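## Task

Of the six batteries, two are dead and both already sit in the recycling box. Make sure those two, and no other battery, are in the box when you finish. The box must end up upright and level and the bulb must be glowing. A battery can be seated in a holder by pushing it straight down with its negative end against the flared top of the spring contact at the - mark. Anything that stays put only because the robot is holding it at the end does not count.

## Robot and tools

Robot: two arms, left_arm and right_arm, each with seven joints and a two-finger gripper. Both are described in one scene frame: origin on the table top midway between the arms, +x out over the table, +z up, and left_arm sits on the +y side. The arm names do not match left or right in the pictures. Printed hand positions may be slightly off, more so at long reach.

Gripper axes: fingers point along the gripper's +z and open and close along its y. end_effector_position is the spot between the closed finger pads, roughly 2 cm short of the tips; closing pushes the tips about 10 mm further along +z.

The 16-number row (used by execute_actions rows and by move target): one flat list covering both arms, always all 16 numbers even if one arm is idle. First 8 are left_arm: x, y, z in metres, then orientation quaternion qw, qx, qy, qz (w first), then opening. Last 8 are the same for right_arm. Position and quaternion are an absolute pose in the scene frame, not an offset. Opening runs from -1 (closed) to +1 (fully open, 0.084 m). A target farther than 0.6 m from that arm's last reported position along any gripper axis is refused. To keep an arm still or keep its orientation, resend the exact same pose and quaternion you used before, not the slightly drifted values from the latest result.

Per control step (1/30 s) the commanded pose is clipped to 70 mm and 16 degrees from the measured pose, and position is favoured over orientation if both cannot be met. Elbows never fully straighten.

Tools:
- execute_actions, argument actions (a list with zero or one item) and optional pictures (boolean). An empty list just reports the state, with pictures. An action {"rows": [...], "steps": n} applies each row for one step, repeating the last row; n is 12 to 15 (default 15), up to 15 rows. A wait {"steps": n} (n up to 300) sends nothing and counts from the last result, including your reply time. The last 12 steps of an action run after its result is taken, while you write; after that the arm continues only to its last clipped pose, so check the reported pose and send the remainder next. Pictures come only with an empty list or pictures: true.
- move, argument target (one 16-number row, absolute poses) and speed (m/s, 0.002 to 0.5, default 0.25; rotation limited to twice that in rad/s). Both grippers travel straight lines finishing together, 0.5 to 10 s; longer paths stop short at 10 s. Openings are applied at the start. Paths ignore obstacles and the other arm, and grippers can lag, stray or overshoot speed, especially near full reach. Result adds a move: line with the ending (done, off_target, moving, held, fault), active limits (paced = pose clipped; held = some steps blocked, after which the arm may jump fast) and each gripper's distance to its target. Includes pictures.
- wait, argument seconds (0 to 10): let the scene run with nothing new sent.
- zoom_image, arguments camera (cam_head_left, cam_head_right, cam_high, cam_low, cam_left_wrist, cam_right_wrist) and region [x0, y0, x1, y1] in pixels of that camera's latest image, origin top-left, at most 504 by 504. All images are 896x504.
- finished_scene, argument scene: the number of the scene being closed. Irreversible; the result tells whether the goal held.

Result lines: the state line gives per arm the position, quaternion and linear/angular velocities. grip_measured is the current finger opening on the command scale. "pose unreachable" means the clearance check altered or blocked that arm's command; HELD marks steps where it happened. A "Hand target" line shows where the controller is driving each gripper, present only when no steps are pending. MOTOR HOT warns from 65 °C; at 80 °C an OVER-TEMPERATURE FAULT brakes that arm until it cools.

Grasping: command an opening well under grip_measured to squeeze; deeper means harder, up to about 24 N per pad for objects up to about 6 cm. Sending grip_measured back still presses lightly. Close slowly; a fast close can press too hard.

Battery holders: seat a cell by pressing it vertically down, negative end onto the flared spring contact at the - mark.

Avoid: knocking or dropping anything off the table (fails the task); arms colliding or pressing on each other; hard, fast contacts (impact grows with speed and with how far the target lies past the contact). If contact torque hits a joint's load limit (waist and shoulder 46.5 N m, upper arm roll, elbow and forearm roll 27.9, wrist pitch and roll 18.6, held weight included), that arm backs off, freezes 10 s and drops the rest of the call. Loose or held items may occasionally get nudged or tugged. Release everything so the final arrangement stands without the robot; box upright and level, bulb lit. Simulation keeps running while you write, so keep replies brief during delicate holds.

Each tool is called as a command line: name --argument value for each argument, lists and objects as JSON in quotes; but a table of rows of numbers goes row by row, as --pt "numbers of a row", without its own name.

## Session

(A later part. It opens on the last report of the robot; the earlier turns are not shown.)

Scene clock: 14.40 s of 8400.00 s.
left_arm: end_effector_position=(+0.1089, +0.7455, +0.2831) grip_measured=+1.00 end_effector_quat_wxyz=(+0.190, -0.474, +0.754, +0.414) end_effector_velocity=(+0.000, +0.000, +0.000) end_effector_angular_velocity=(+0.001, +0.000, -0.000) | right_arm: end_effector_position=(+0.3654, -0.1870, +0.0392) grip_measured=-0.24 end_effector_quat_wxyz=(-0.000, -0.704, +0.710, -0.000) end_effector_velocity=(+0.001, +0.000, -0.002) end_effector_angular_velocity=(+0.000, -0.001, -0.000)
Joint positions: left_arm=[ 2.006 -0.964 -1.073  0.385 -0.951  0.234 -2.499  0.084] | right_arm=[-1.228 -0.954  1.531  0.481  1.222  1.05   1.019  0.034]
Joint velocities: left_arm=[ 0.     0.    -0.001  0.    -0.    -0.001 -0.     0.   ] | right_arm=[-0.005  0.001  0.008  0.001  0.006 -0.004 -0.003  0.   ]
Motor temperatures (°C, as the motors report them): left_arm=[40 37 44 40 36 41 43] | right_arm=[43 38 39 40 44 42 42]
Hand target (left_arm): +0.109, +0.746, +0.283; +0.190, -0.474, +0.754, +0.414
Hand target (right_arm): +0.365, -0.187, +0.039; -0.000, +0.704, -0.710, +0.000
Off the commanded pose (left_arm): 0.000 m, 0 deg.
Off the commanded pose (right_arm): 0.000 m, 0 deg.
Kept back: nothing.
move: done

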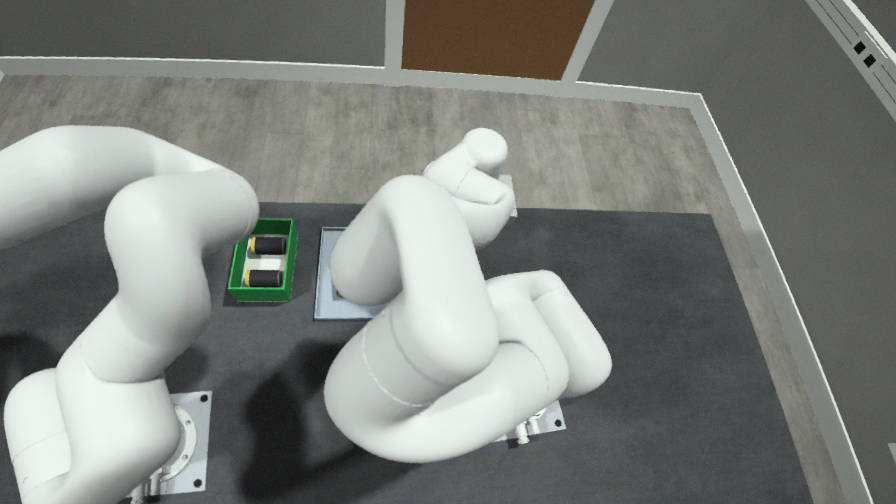

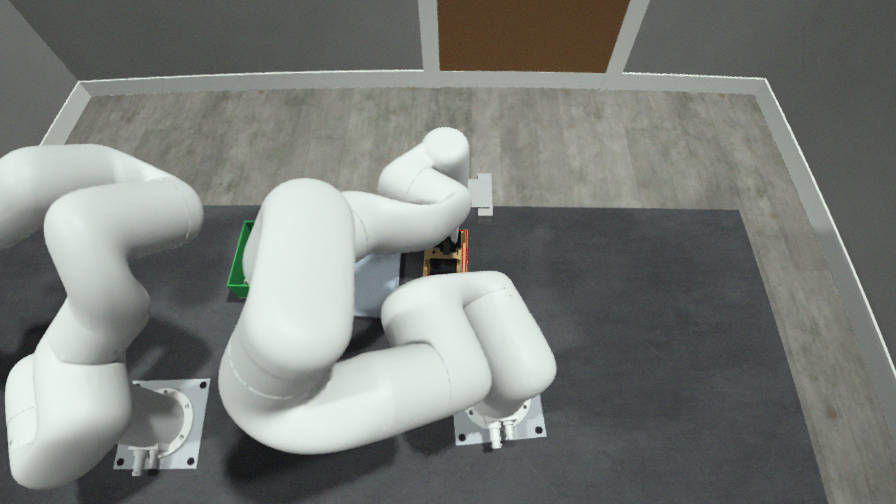

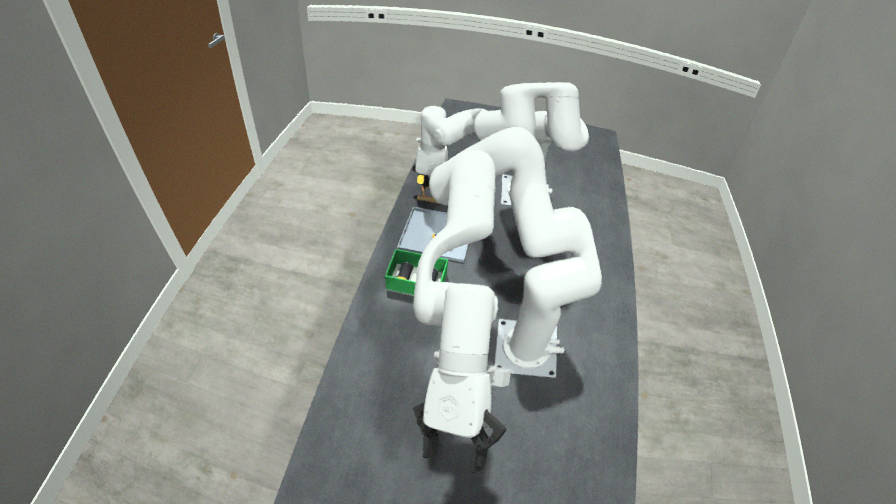

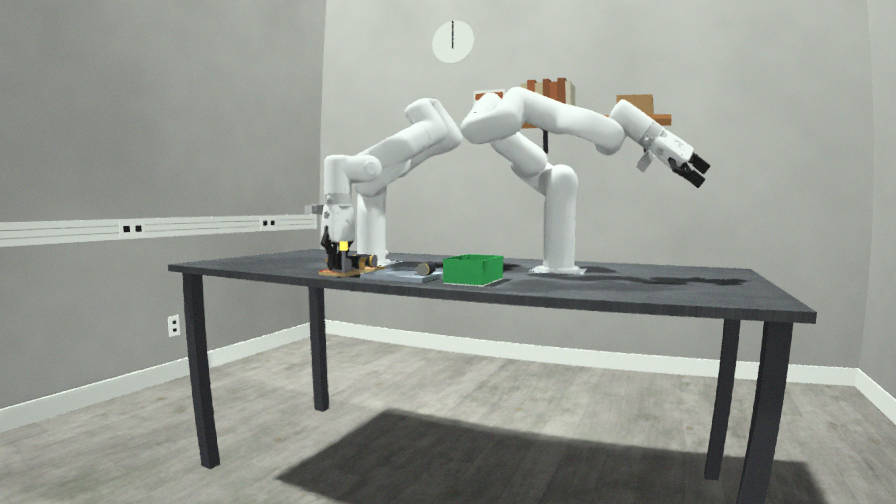

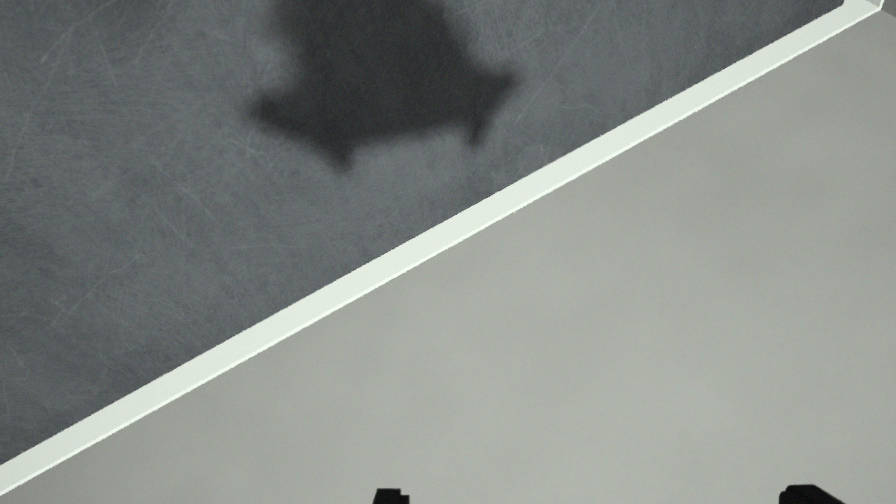

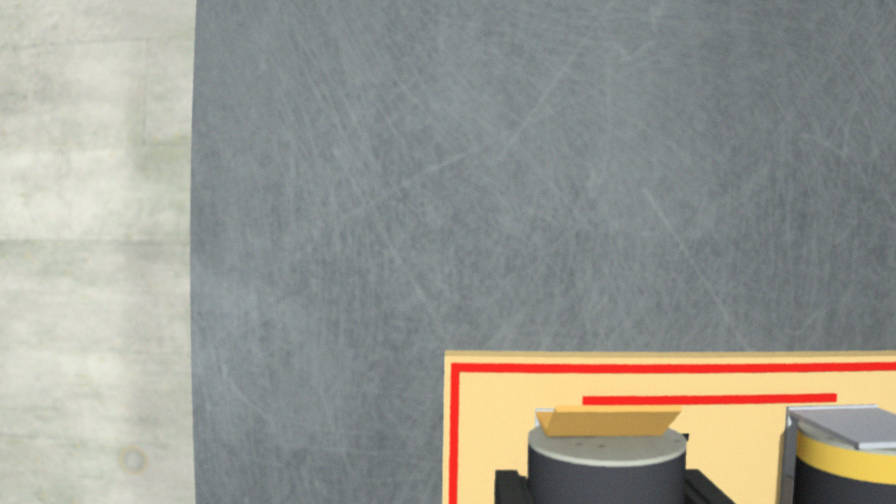

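Lit; seat a bit deeper and release.

move --target '[0.1089,0.7455,0.2831,0.19,-0.474,0.754,0.414,1,0.366,-0.187,0.036,0,-0.704,0.71,0,-0.8]' --speed 0.03

move --target '[0.1089,0.7455,0.2831,0.19,-0.474,0.754,0.414,1,0.366,-0.187,0.037,0,-0.704,0.71,0,0.05]'

move --target '[0.1089,0.7455,0.2831,0.19,-0.474,0.754,0.414,1,0.366,-0.187,0.12,0,-0.704,0.71,0,0.05]'

Scene clock: 15.57 s of 8400.00 s.
left_arm: end_effector_position=(+0.1089, +0.7455, +0.2831) grip_measured=+1.00 end_effector_quat_wxyz=(+0.190, -0.474, +0.754, +0.414) end_effector_velocity=(+0.000, -0.000, -0.000) end_effector_angular_velocity=(-0.000, -0.002, +0.000) | right_arm: end_effector_position=(+0.3669, -0.1870, +0.0370) grip_measured=-0.24 end_effector_quat_wxyz=(+0.001, -0.704, +0.710, -0.001) end_effector_velocity=(-0.001, -0.000, -0.002) end_effector_angular_velocity=(-0.001, +0.002, +0.001)
Joint positions: left_arm=[ 2.006 -0.964 -1.073  0.385 -0.951  0.234 -2.499  0.084] | right_arm=[-1.237 -0.953  1.543  0.484  1.232  1.043  1.014  0.034]
Joint velocities: left_arm=[-0.001 -0.    -0.    -0.001 -0.002  0.    -0.     0.   ] | right_arm=[-0.003  0.     0.006 -0.001  0.003 -0.002 -0.001  0.   ]
Motor temperatures (°C, as the motors report them): left_arm=[40 37 44 40 36 41 43] | right_arm=[43 38 39 40 44 42 42]
Hand target (left_arm): +0.109, +0.746, +0.283; +0.190, -0.474, +0.754, +0.414
Hand target (right_arm): +0.366, -0.187, +0.036; -0.000, +0.704, -0.710, +0.000
Off the commanded pose (left_arm): 0.000 m, 0 deg.
Off the commanded pose (right_arm): 0.001 m, 0 deg.
Kept back: nothing.
move: done

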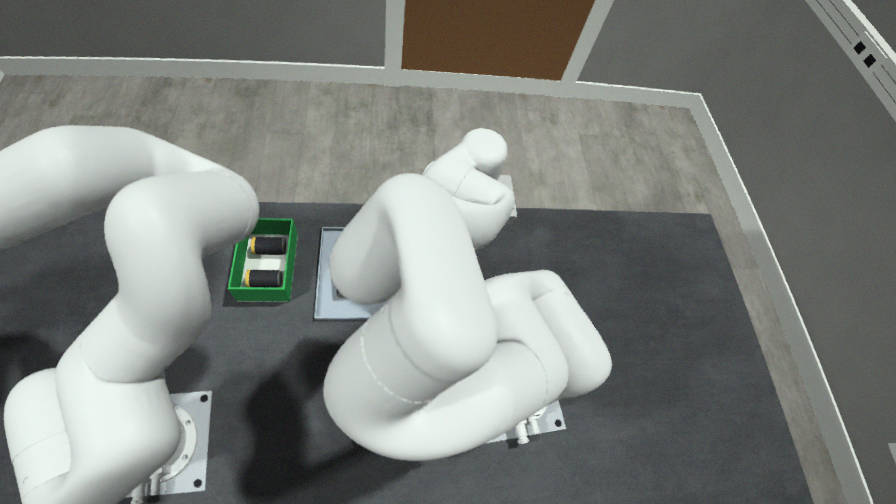

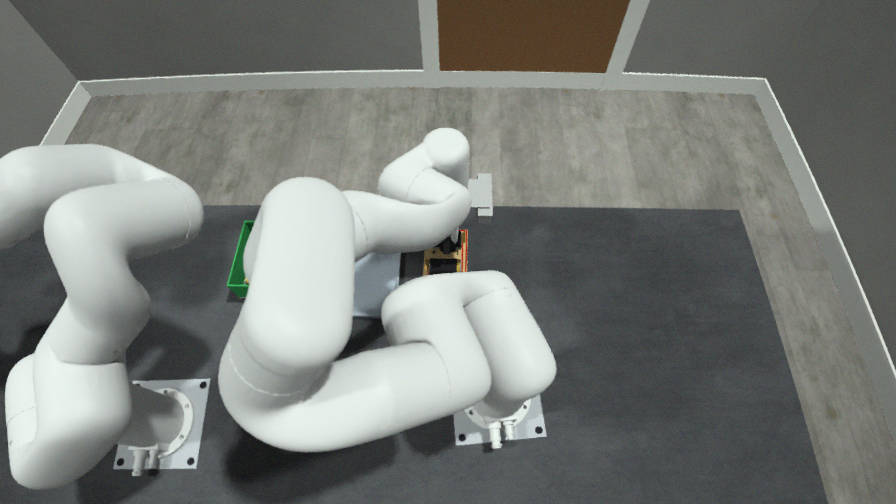

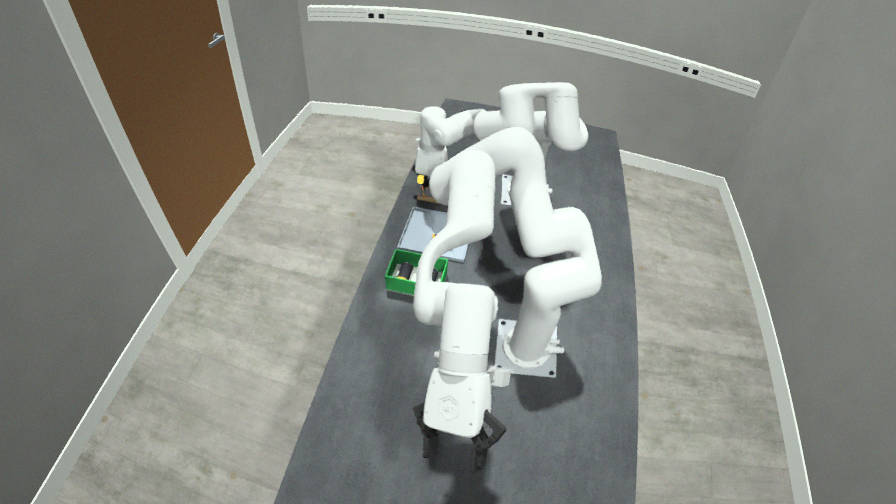

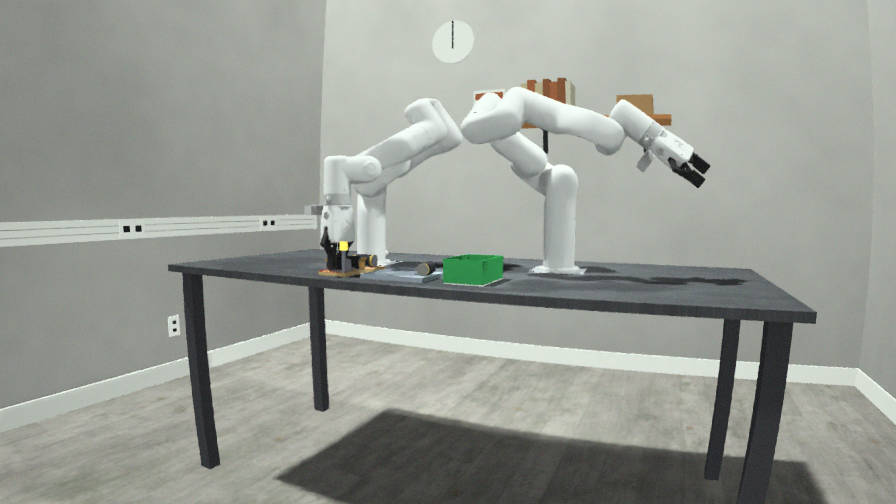

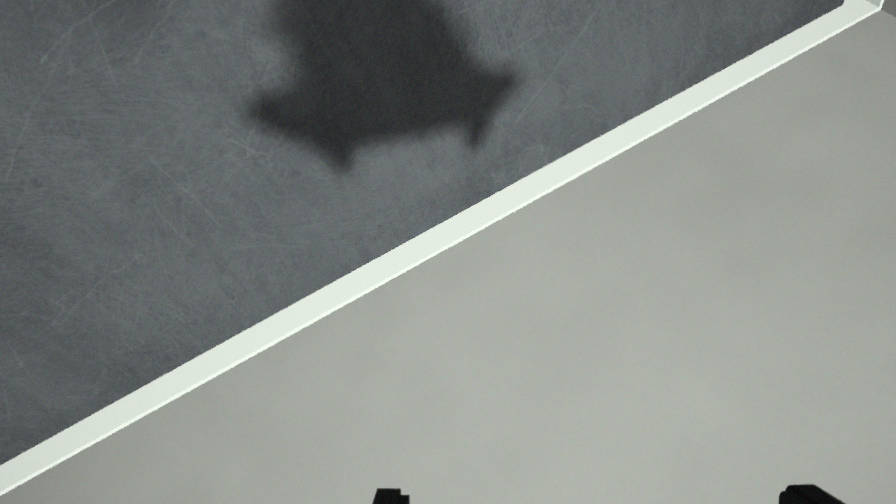

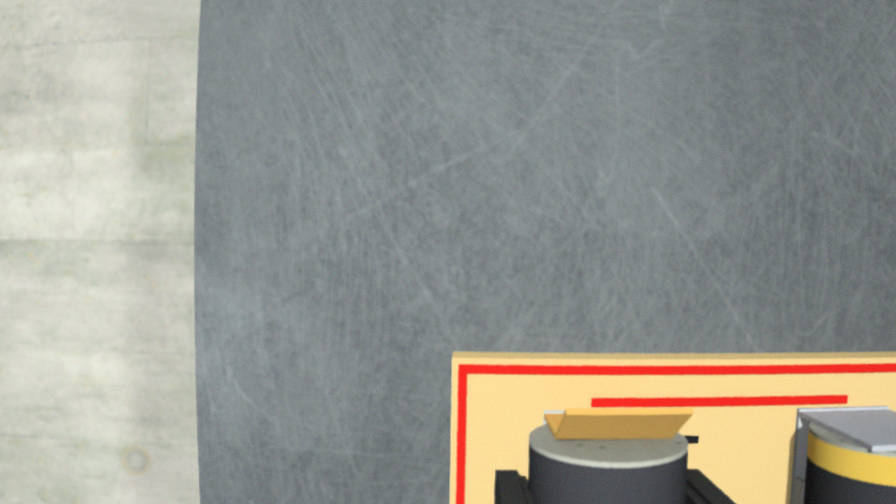

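Scene clock: 16.27 s of 8400.00 s.
left_arm: end_effector_position=(+0.1089, +0.7455, +0.2831) grip_measured=+1.00 end_effector_quat_wxyz=(+0.190, -0.474, +0.754, +0.414) end_effector_velocity=(+0.000, +0.000, +0.000) end_effector_angular_velocity=(+0.000, +0.001, -0.001) | right_arm: end_effector_position=(+0.3660, -0.1870, +0.0370) grip_measured=+0.04 end_effector_quat_wxyz=(-0.000, -0.704, +0.710, +0.000) end_effector_velocity=(-0.000, -0.000, +0.000) end_effector_angular_velocity=(+0.001, +0.000, -0.001)
Joint positions: left_arm=[ 2.006 -0.964 -1.073  0.385 -0.951  0.234 -2.499  0.084] | right_arm=[-1.236 -0.953  1.542  0.483  1.229  1.045  1.015  0.046]
Joint velocities: left_arm=[-0.     0.    -0.     0.     0.001 -0.001 -0.     0.   ] | right_arm=[ 0.001  0.    -0.002 -0.001 -0.001  0.001 -0.     0.   ]
Motor temperatures (°C, as the motors report them): left_arm=[40 37 44 40 36 41 43] | right_arm=[43 38 39 40 44 42 42]
Hand target (left_arm): +0.109, +0.746, +0.283; +0.190, -0.474, +0.754, +0.414
Hand target (right_arm): +0.366, -0.187, +0.037; -0.000, +0.704, -0.710, -0.000
Off the commanded pose (left_arm): 0.000 m, 0 deg.
Off the commanded pose (right_arm): 0.000 m, 0 deg.
Kept back: nothing.
move: done

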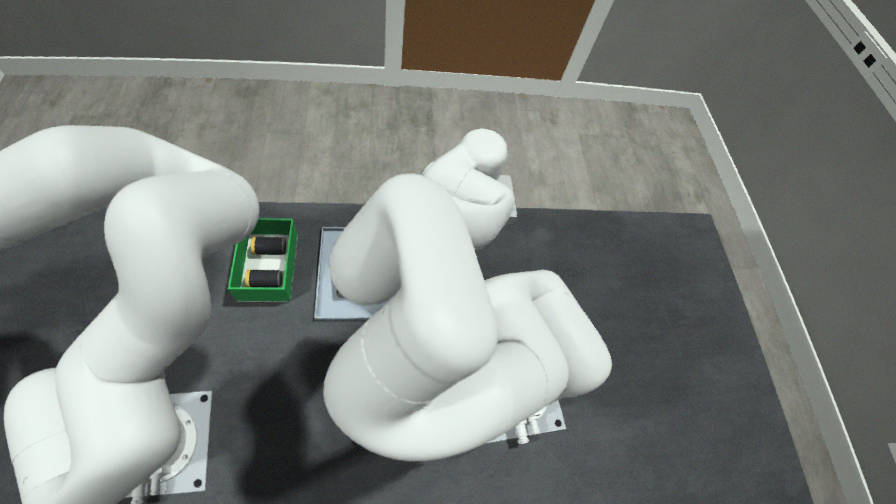

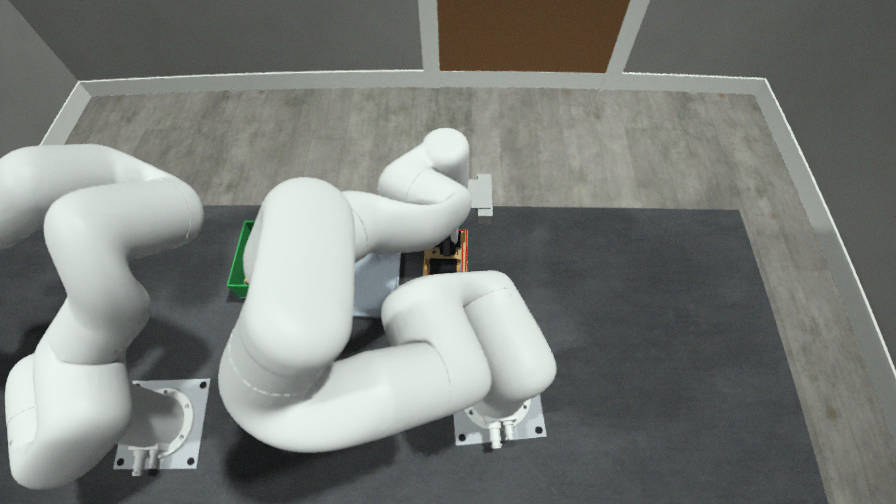

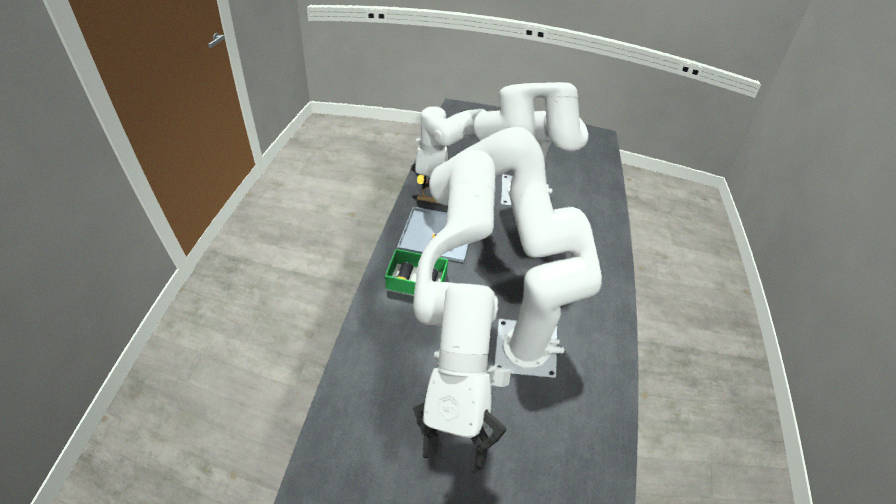

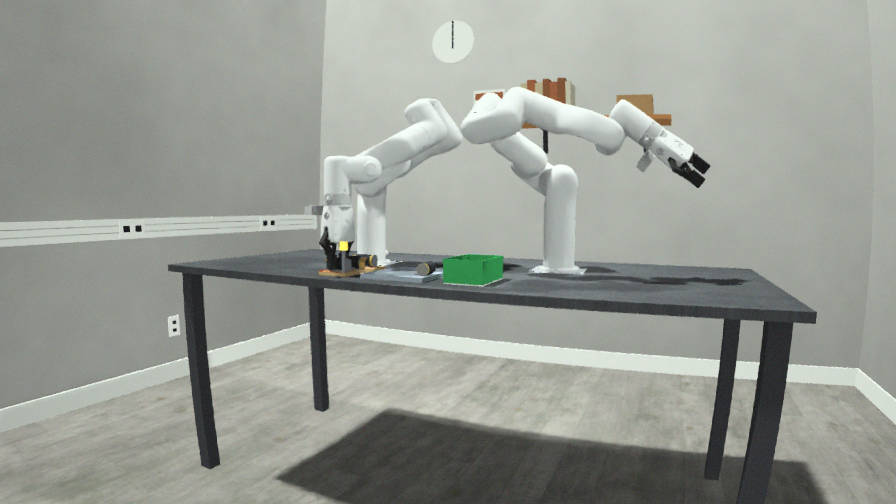

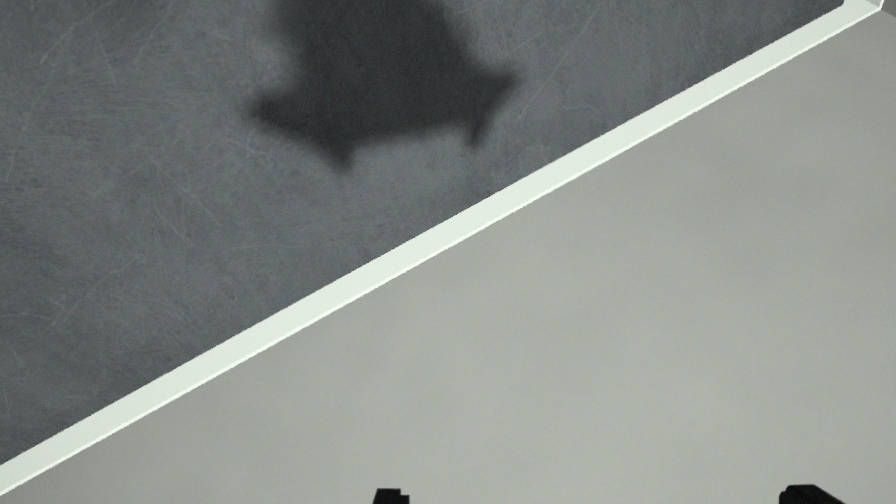

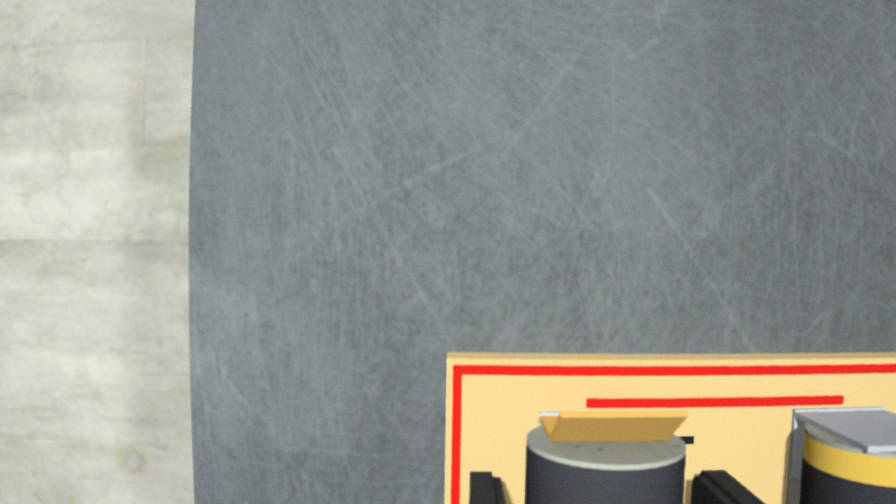

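Scene clock: 17.30 s of 8400.00 s.
left_arm: end_effector_position=(+0.1089, +0.7455, +0.2831) grip_measured=+1.00 end_effector_quat_wxyz=(+0.190, -0.474, +0.754, +0.414) end_effector_velocity=(-0.001, +0.000, -0.000) end_effector_angular_velocity=(-0.000, -0.000, +0.002) | right_arm: end_effector_position=(+0.3660, -0.1872, +0.1197) grip_measured=+0.04 end_effector_quat_wxyz=(-0.000, -0.704, +0.710, +0.000) end_effector_velocity=(-0.001, +0.000, +0.002) end_effector_angular_velocity=(+0.001, +0.001, -0.001)
Joint positions: left_arm=[ 2.006 -0.964 -1.073  0.385 -0.951  0.234 -2.499  0.084] | right_arm=[-1.101 -0.995  1.218  0.527  0.983  1.241  1.105  0.046]
Joint velocities: left_arm=[ 0.001  0.    -0.    -0.001 -0.    -0.     0.    -0.   ] | right_arm=[ 0.004 -0.002 -0.008  0.    -0.004  0.007  0.002  0.   ]
Motor temperatures (°C, as the motors report them): left_arm=[40 37 44 40 36 41 43] | right_arm=[43 38 39 40 44 42 42]
Hand target (left_arm): +0.109, +0.746, +0.283; +0.190, -0.474, +0.754, +0.414
Hand target (right_arm): +0.366, -0.187, +0.120; +0.000, +0.704, -0.710, -0.000
Off the commanded pose (left_arm): 0.000 m, 0 deg.
Off the commanded pose (right_arm): 0.000 m, 0 deg.
Kept back: nothing.
move: done

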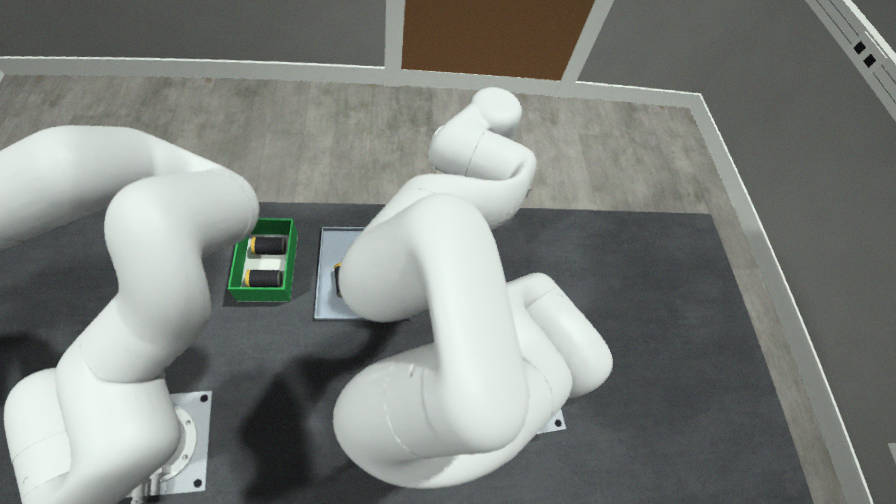

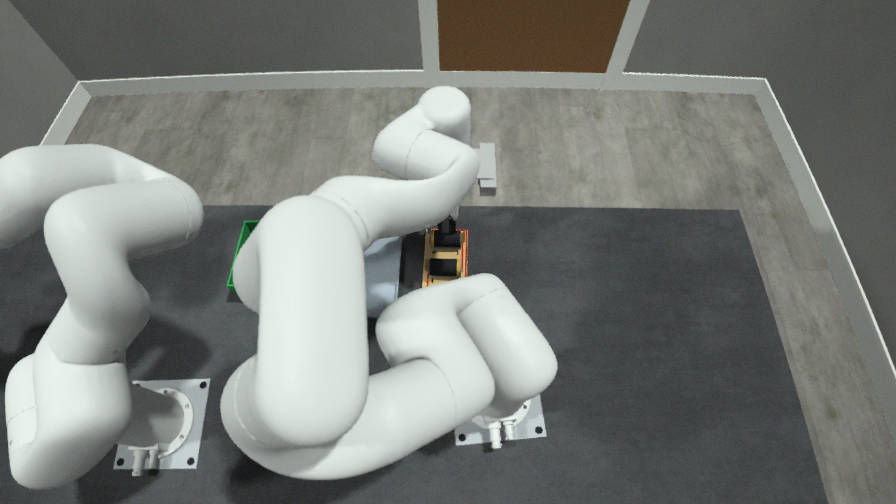

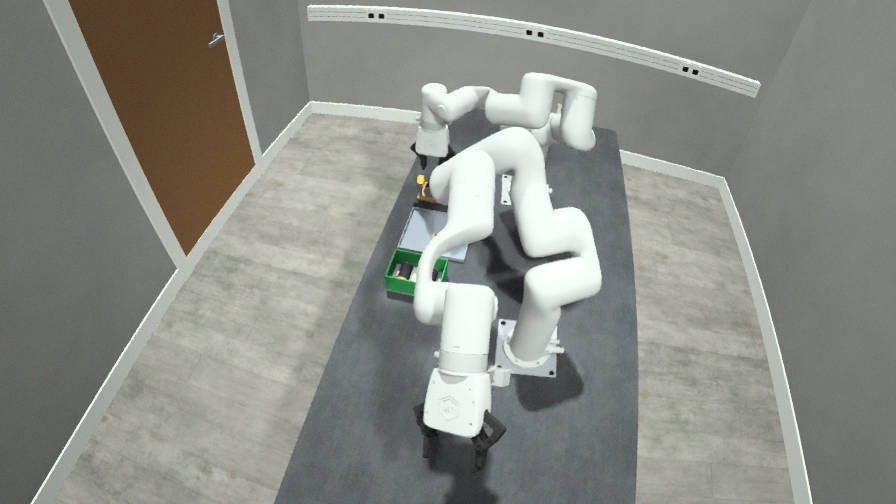

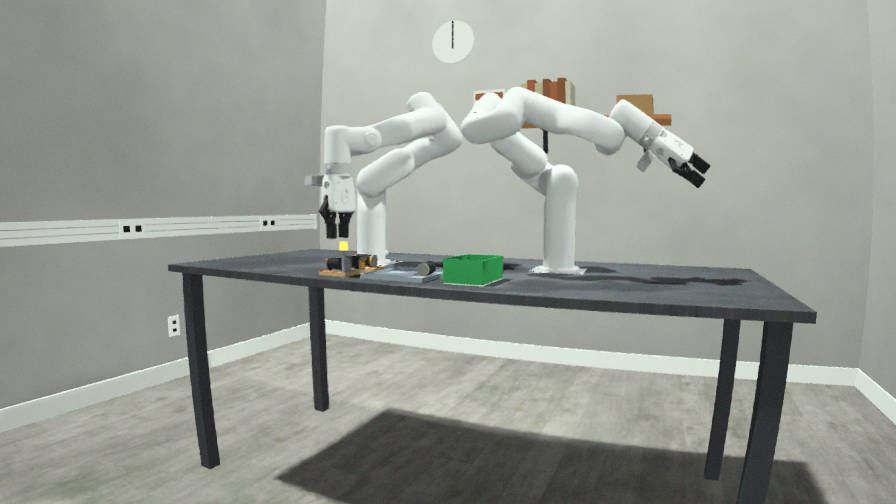

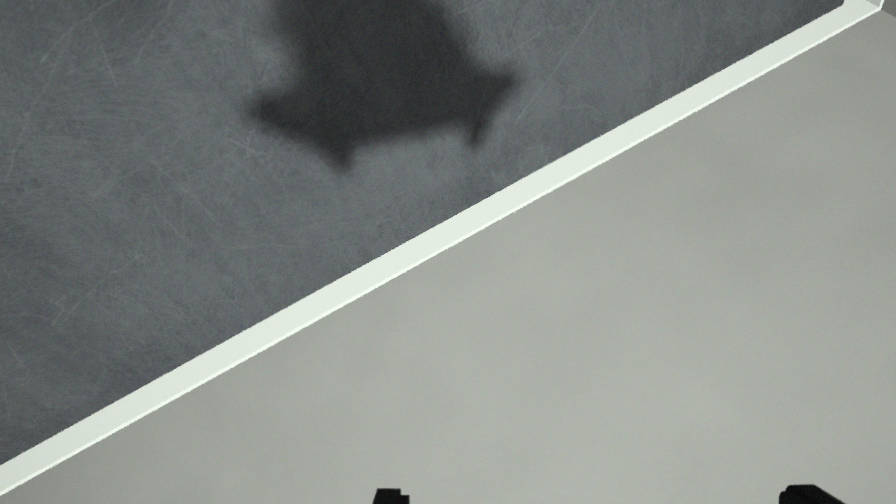

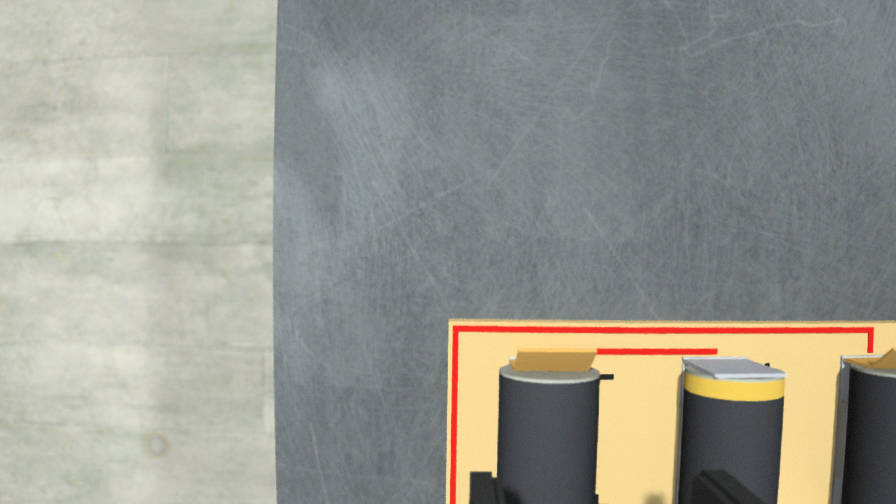

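finished_scene --scene 1

The scene is finished: the task was done.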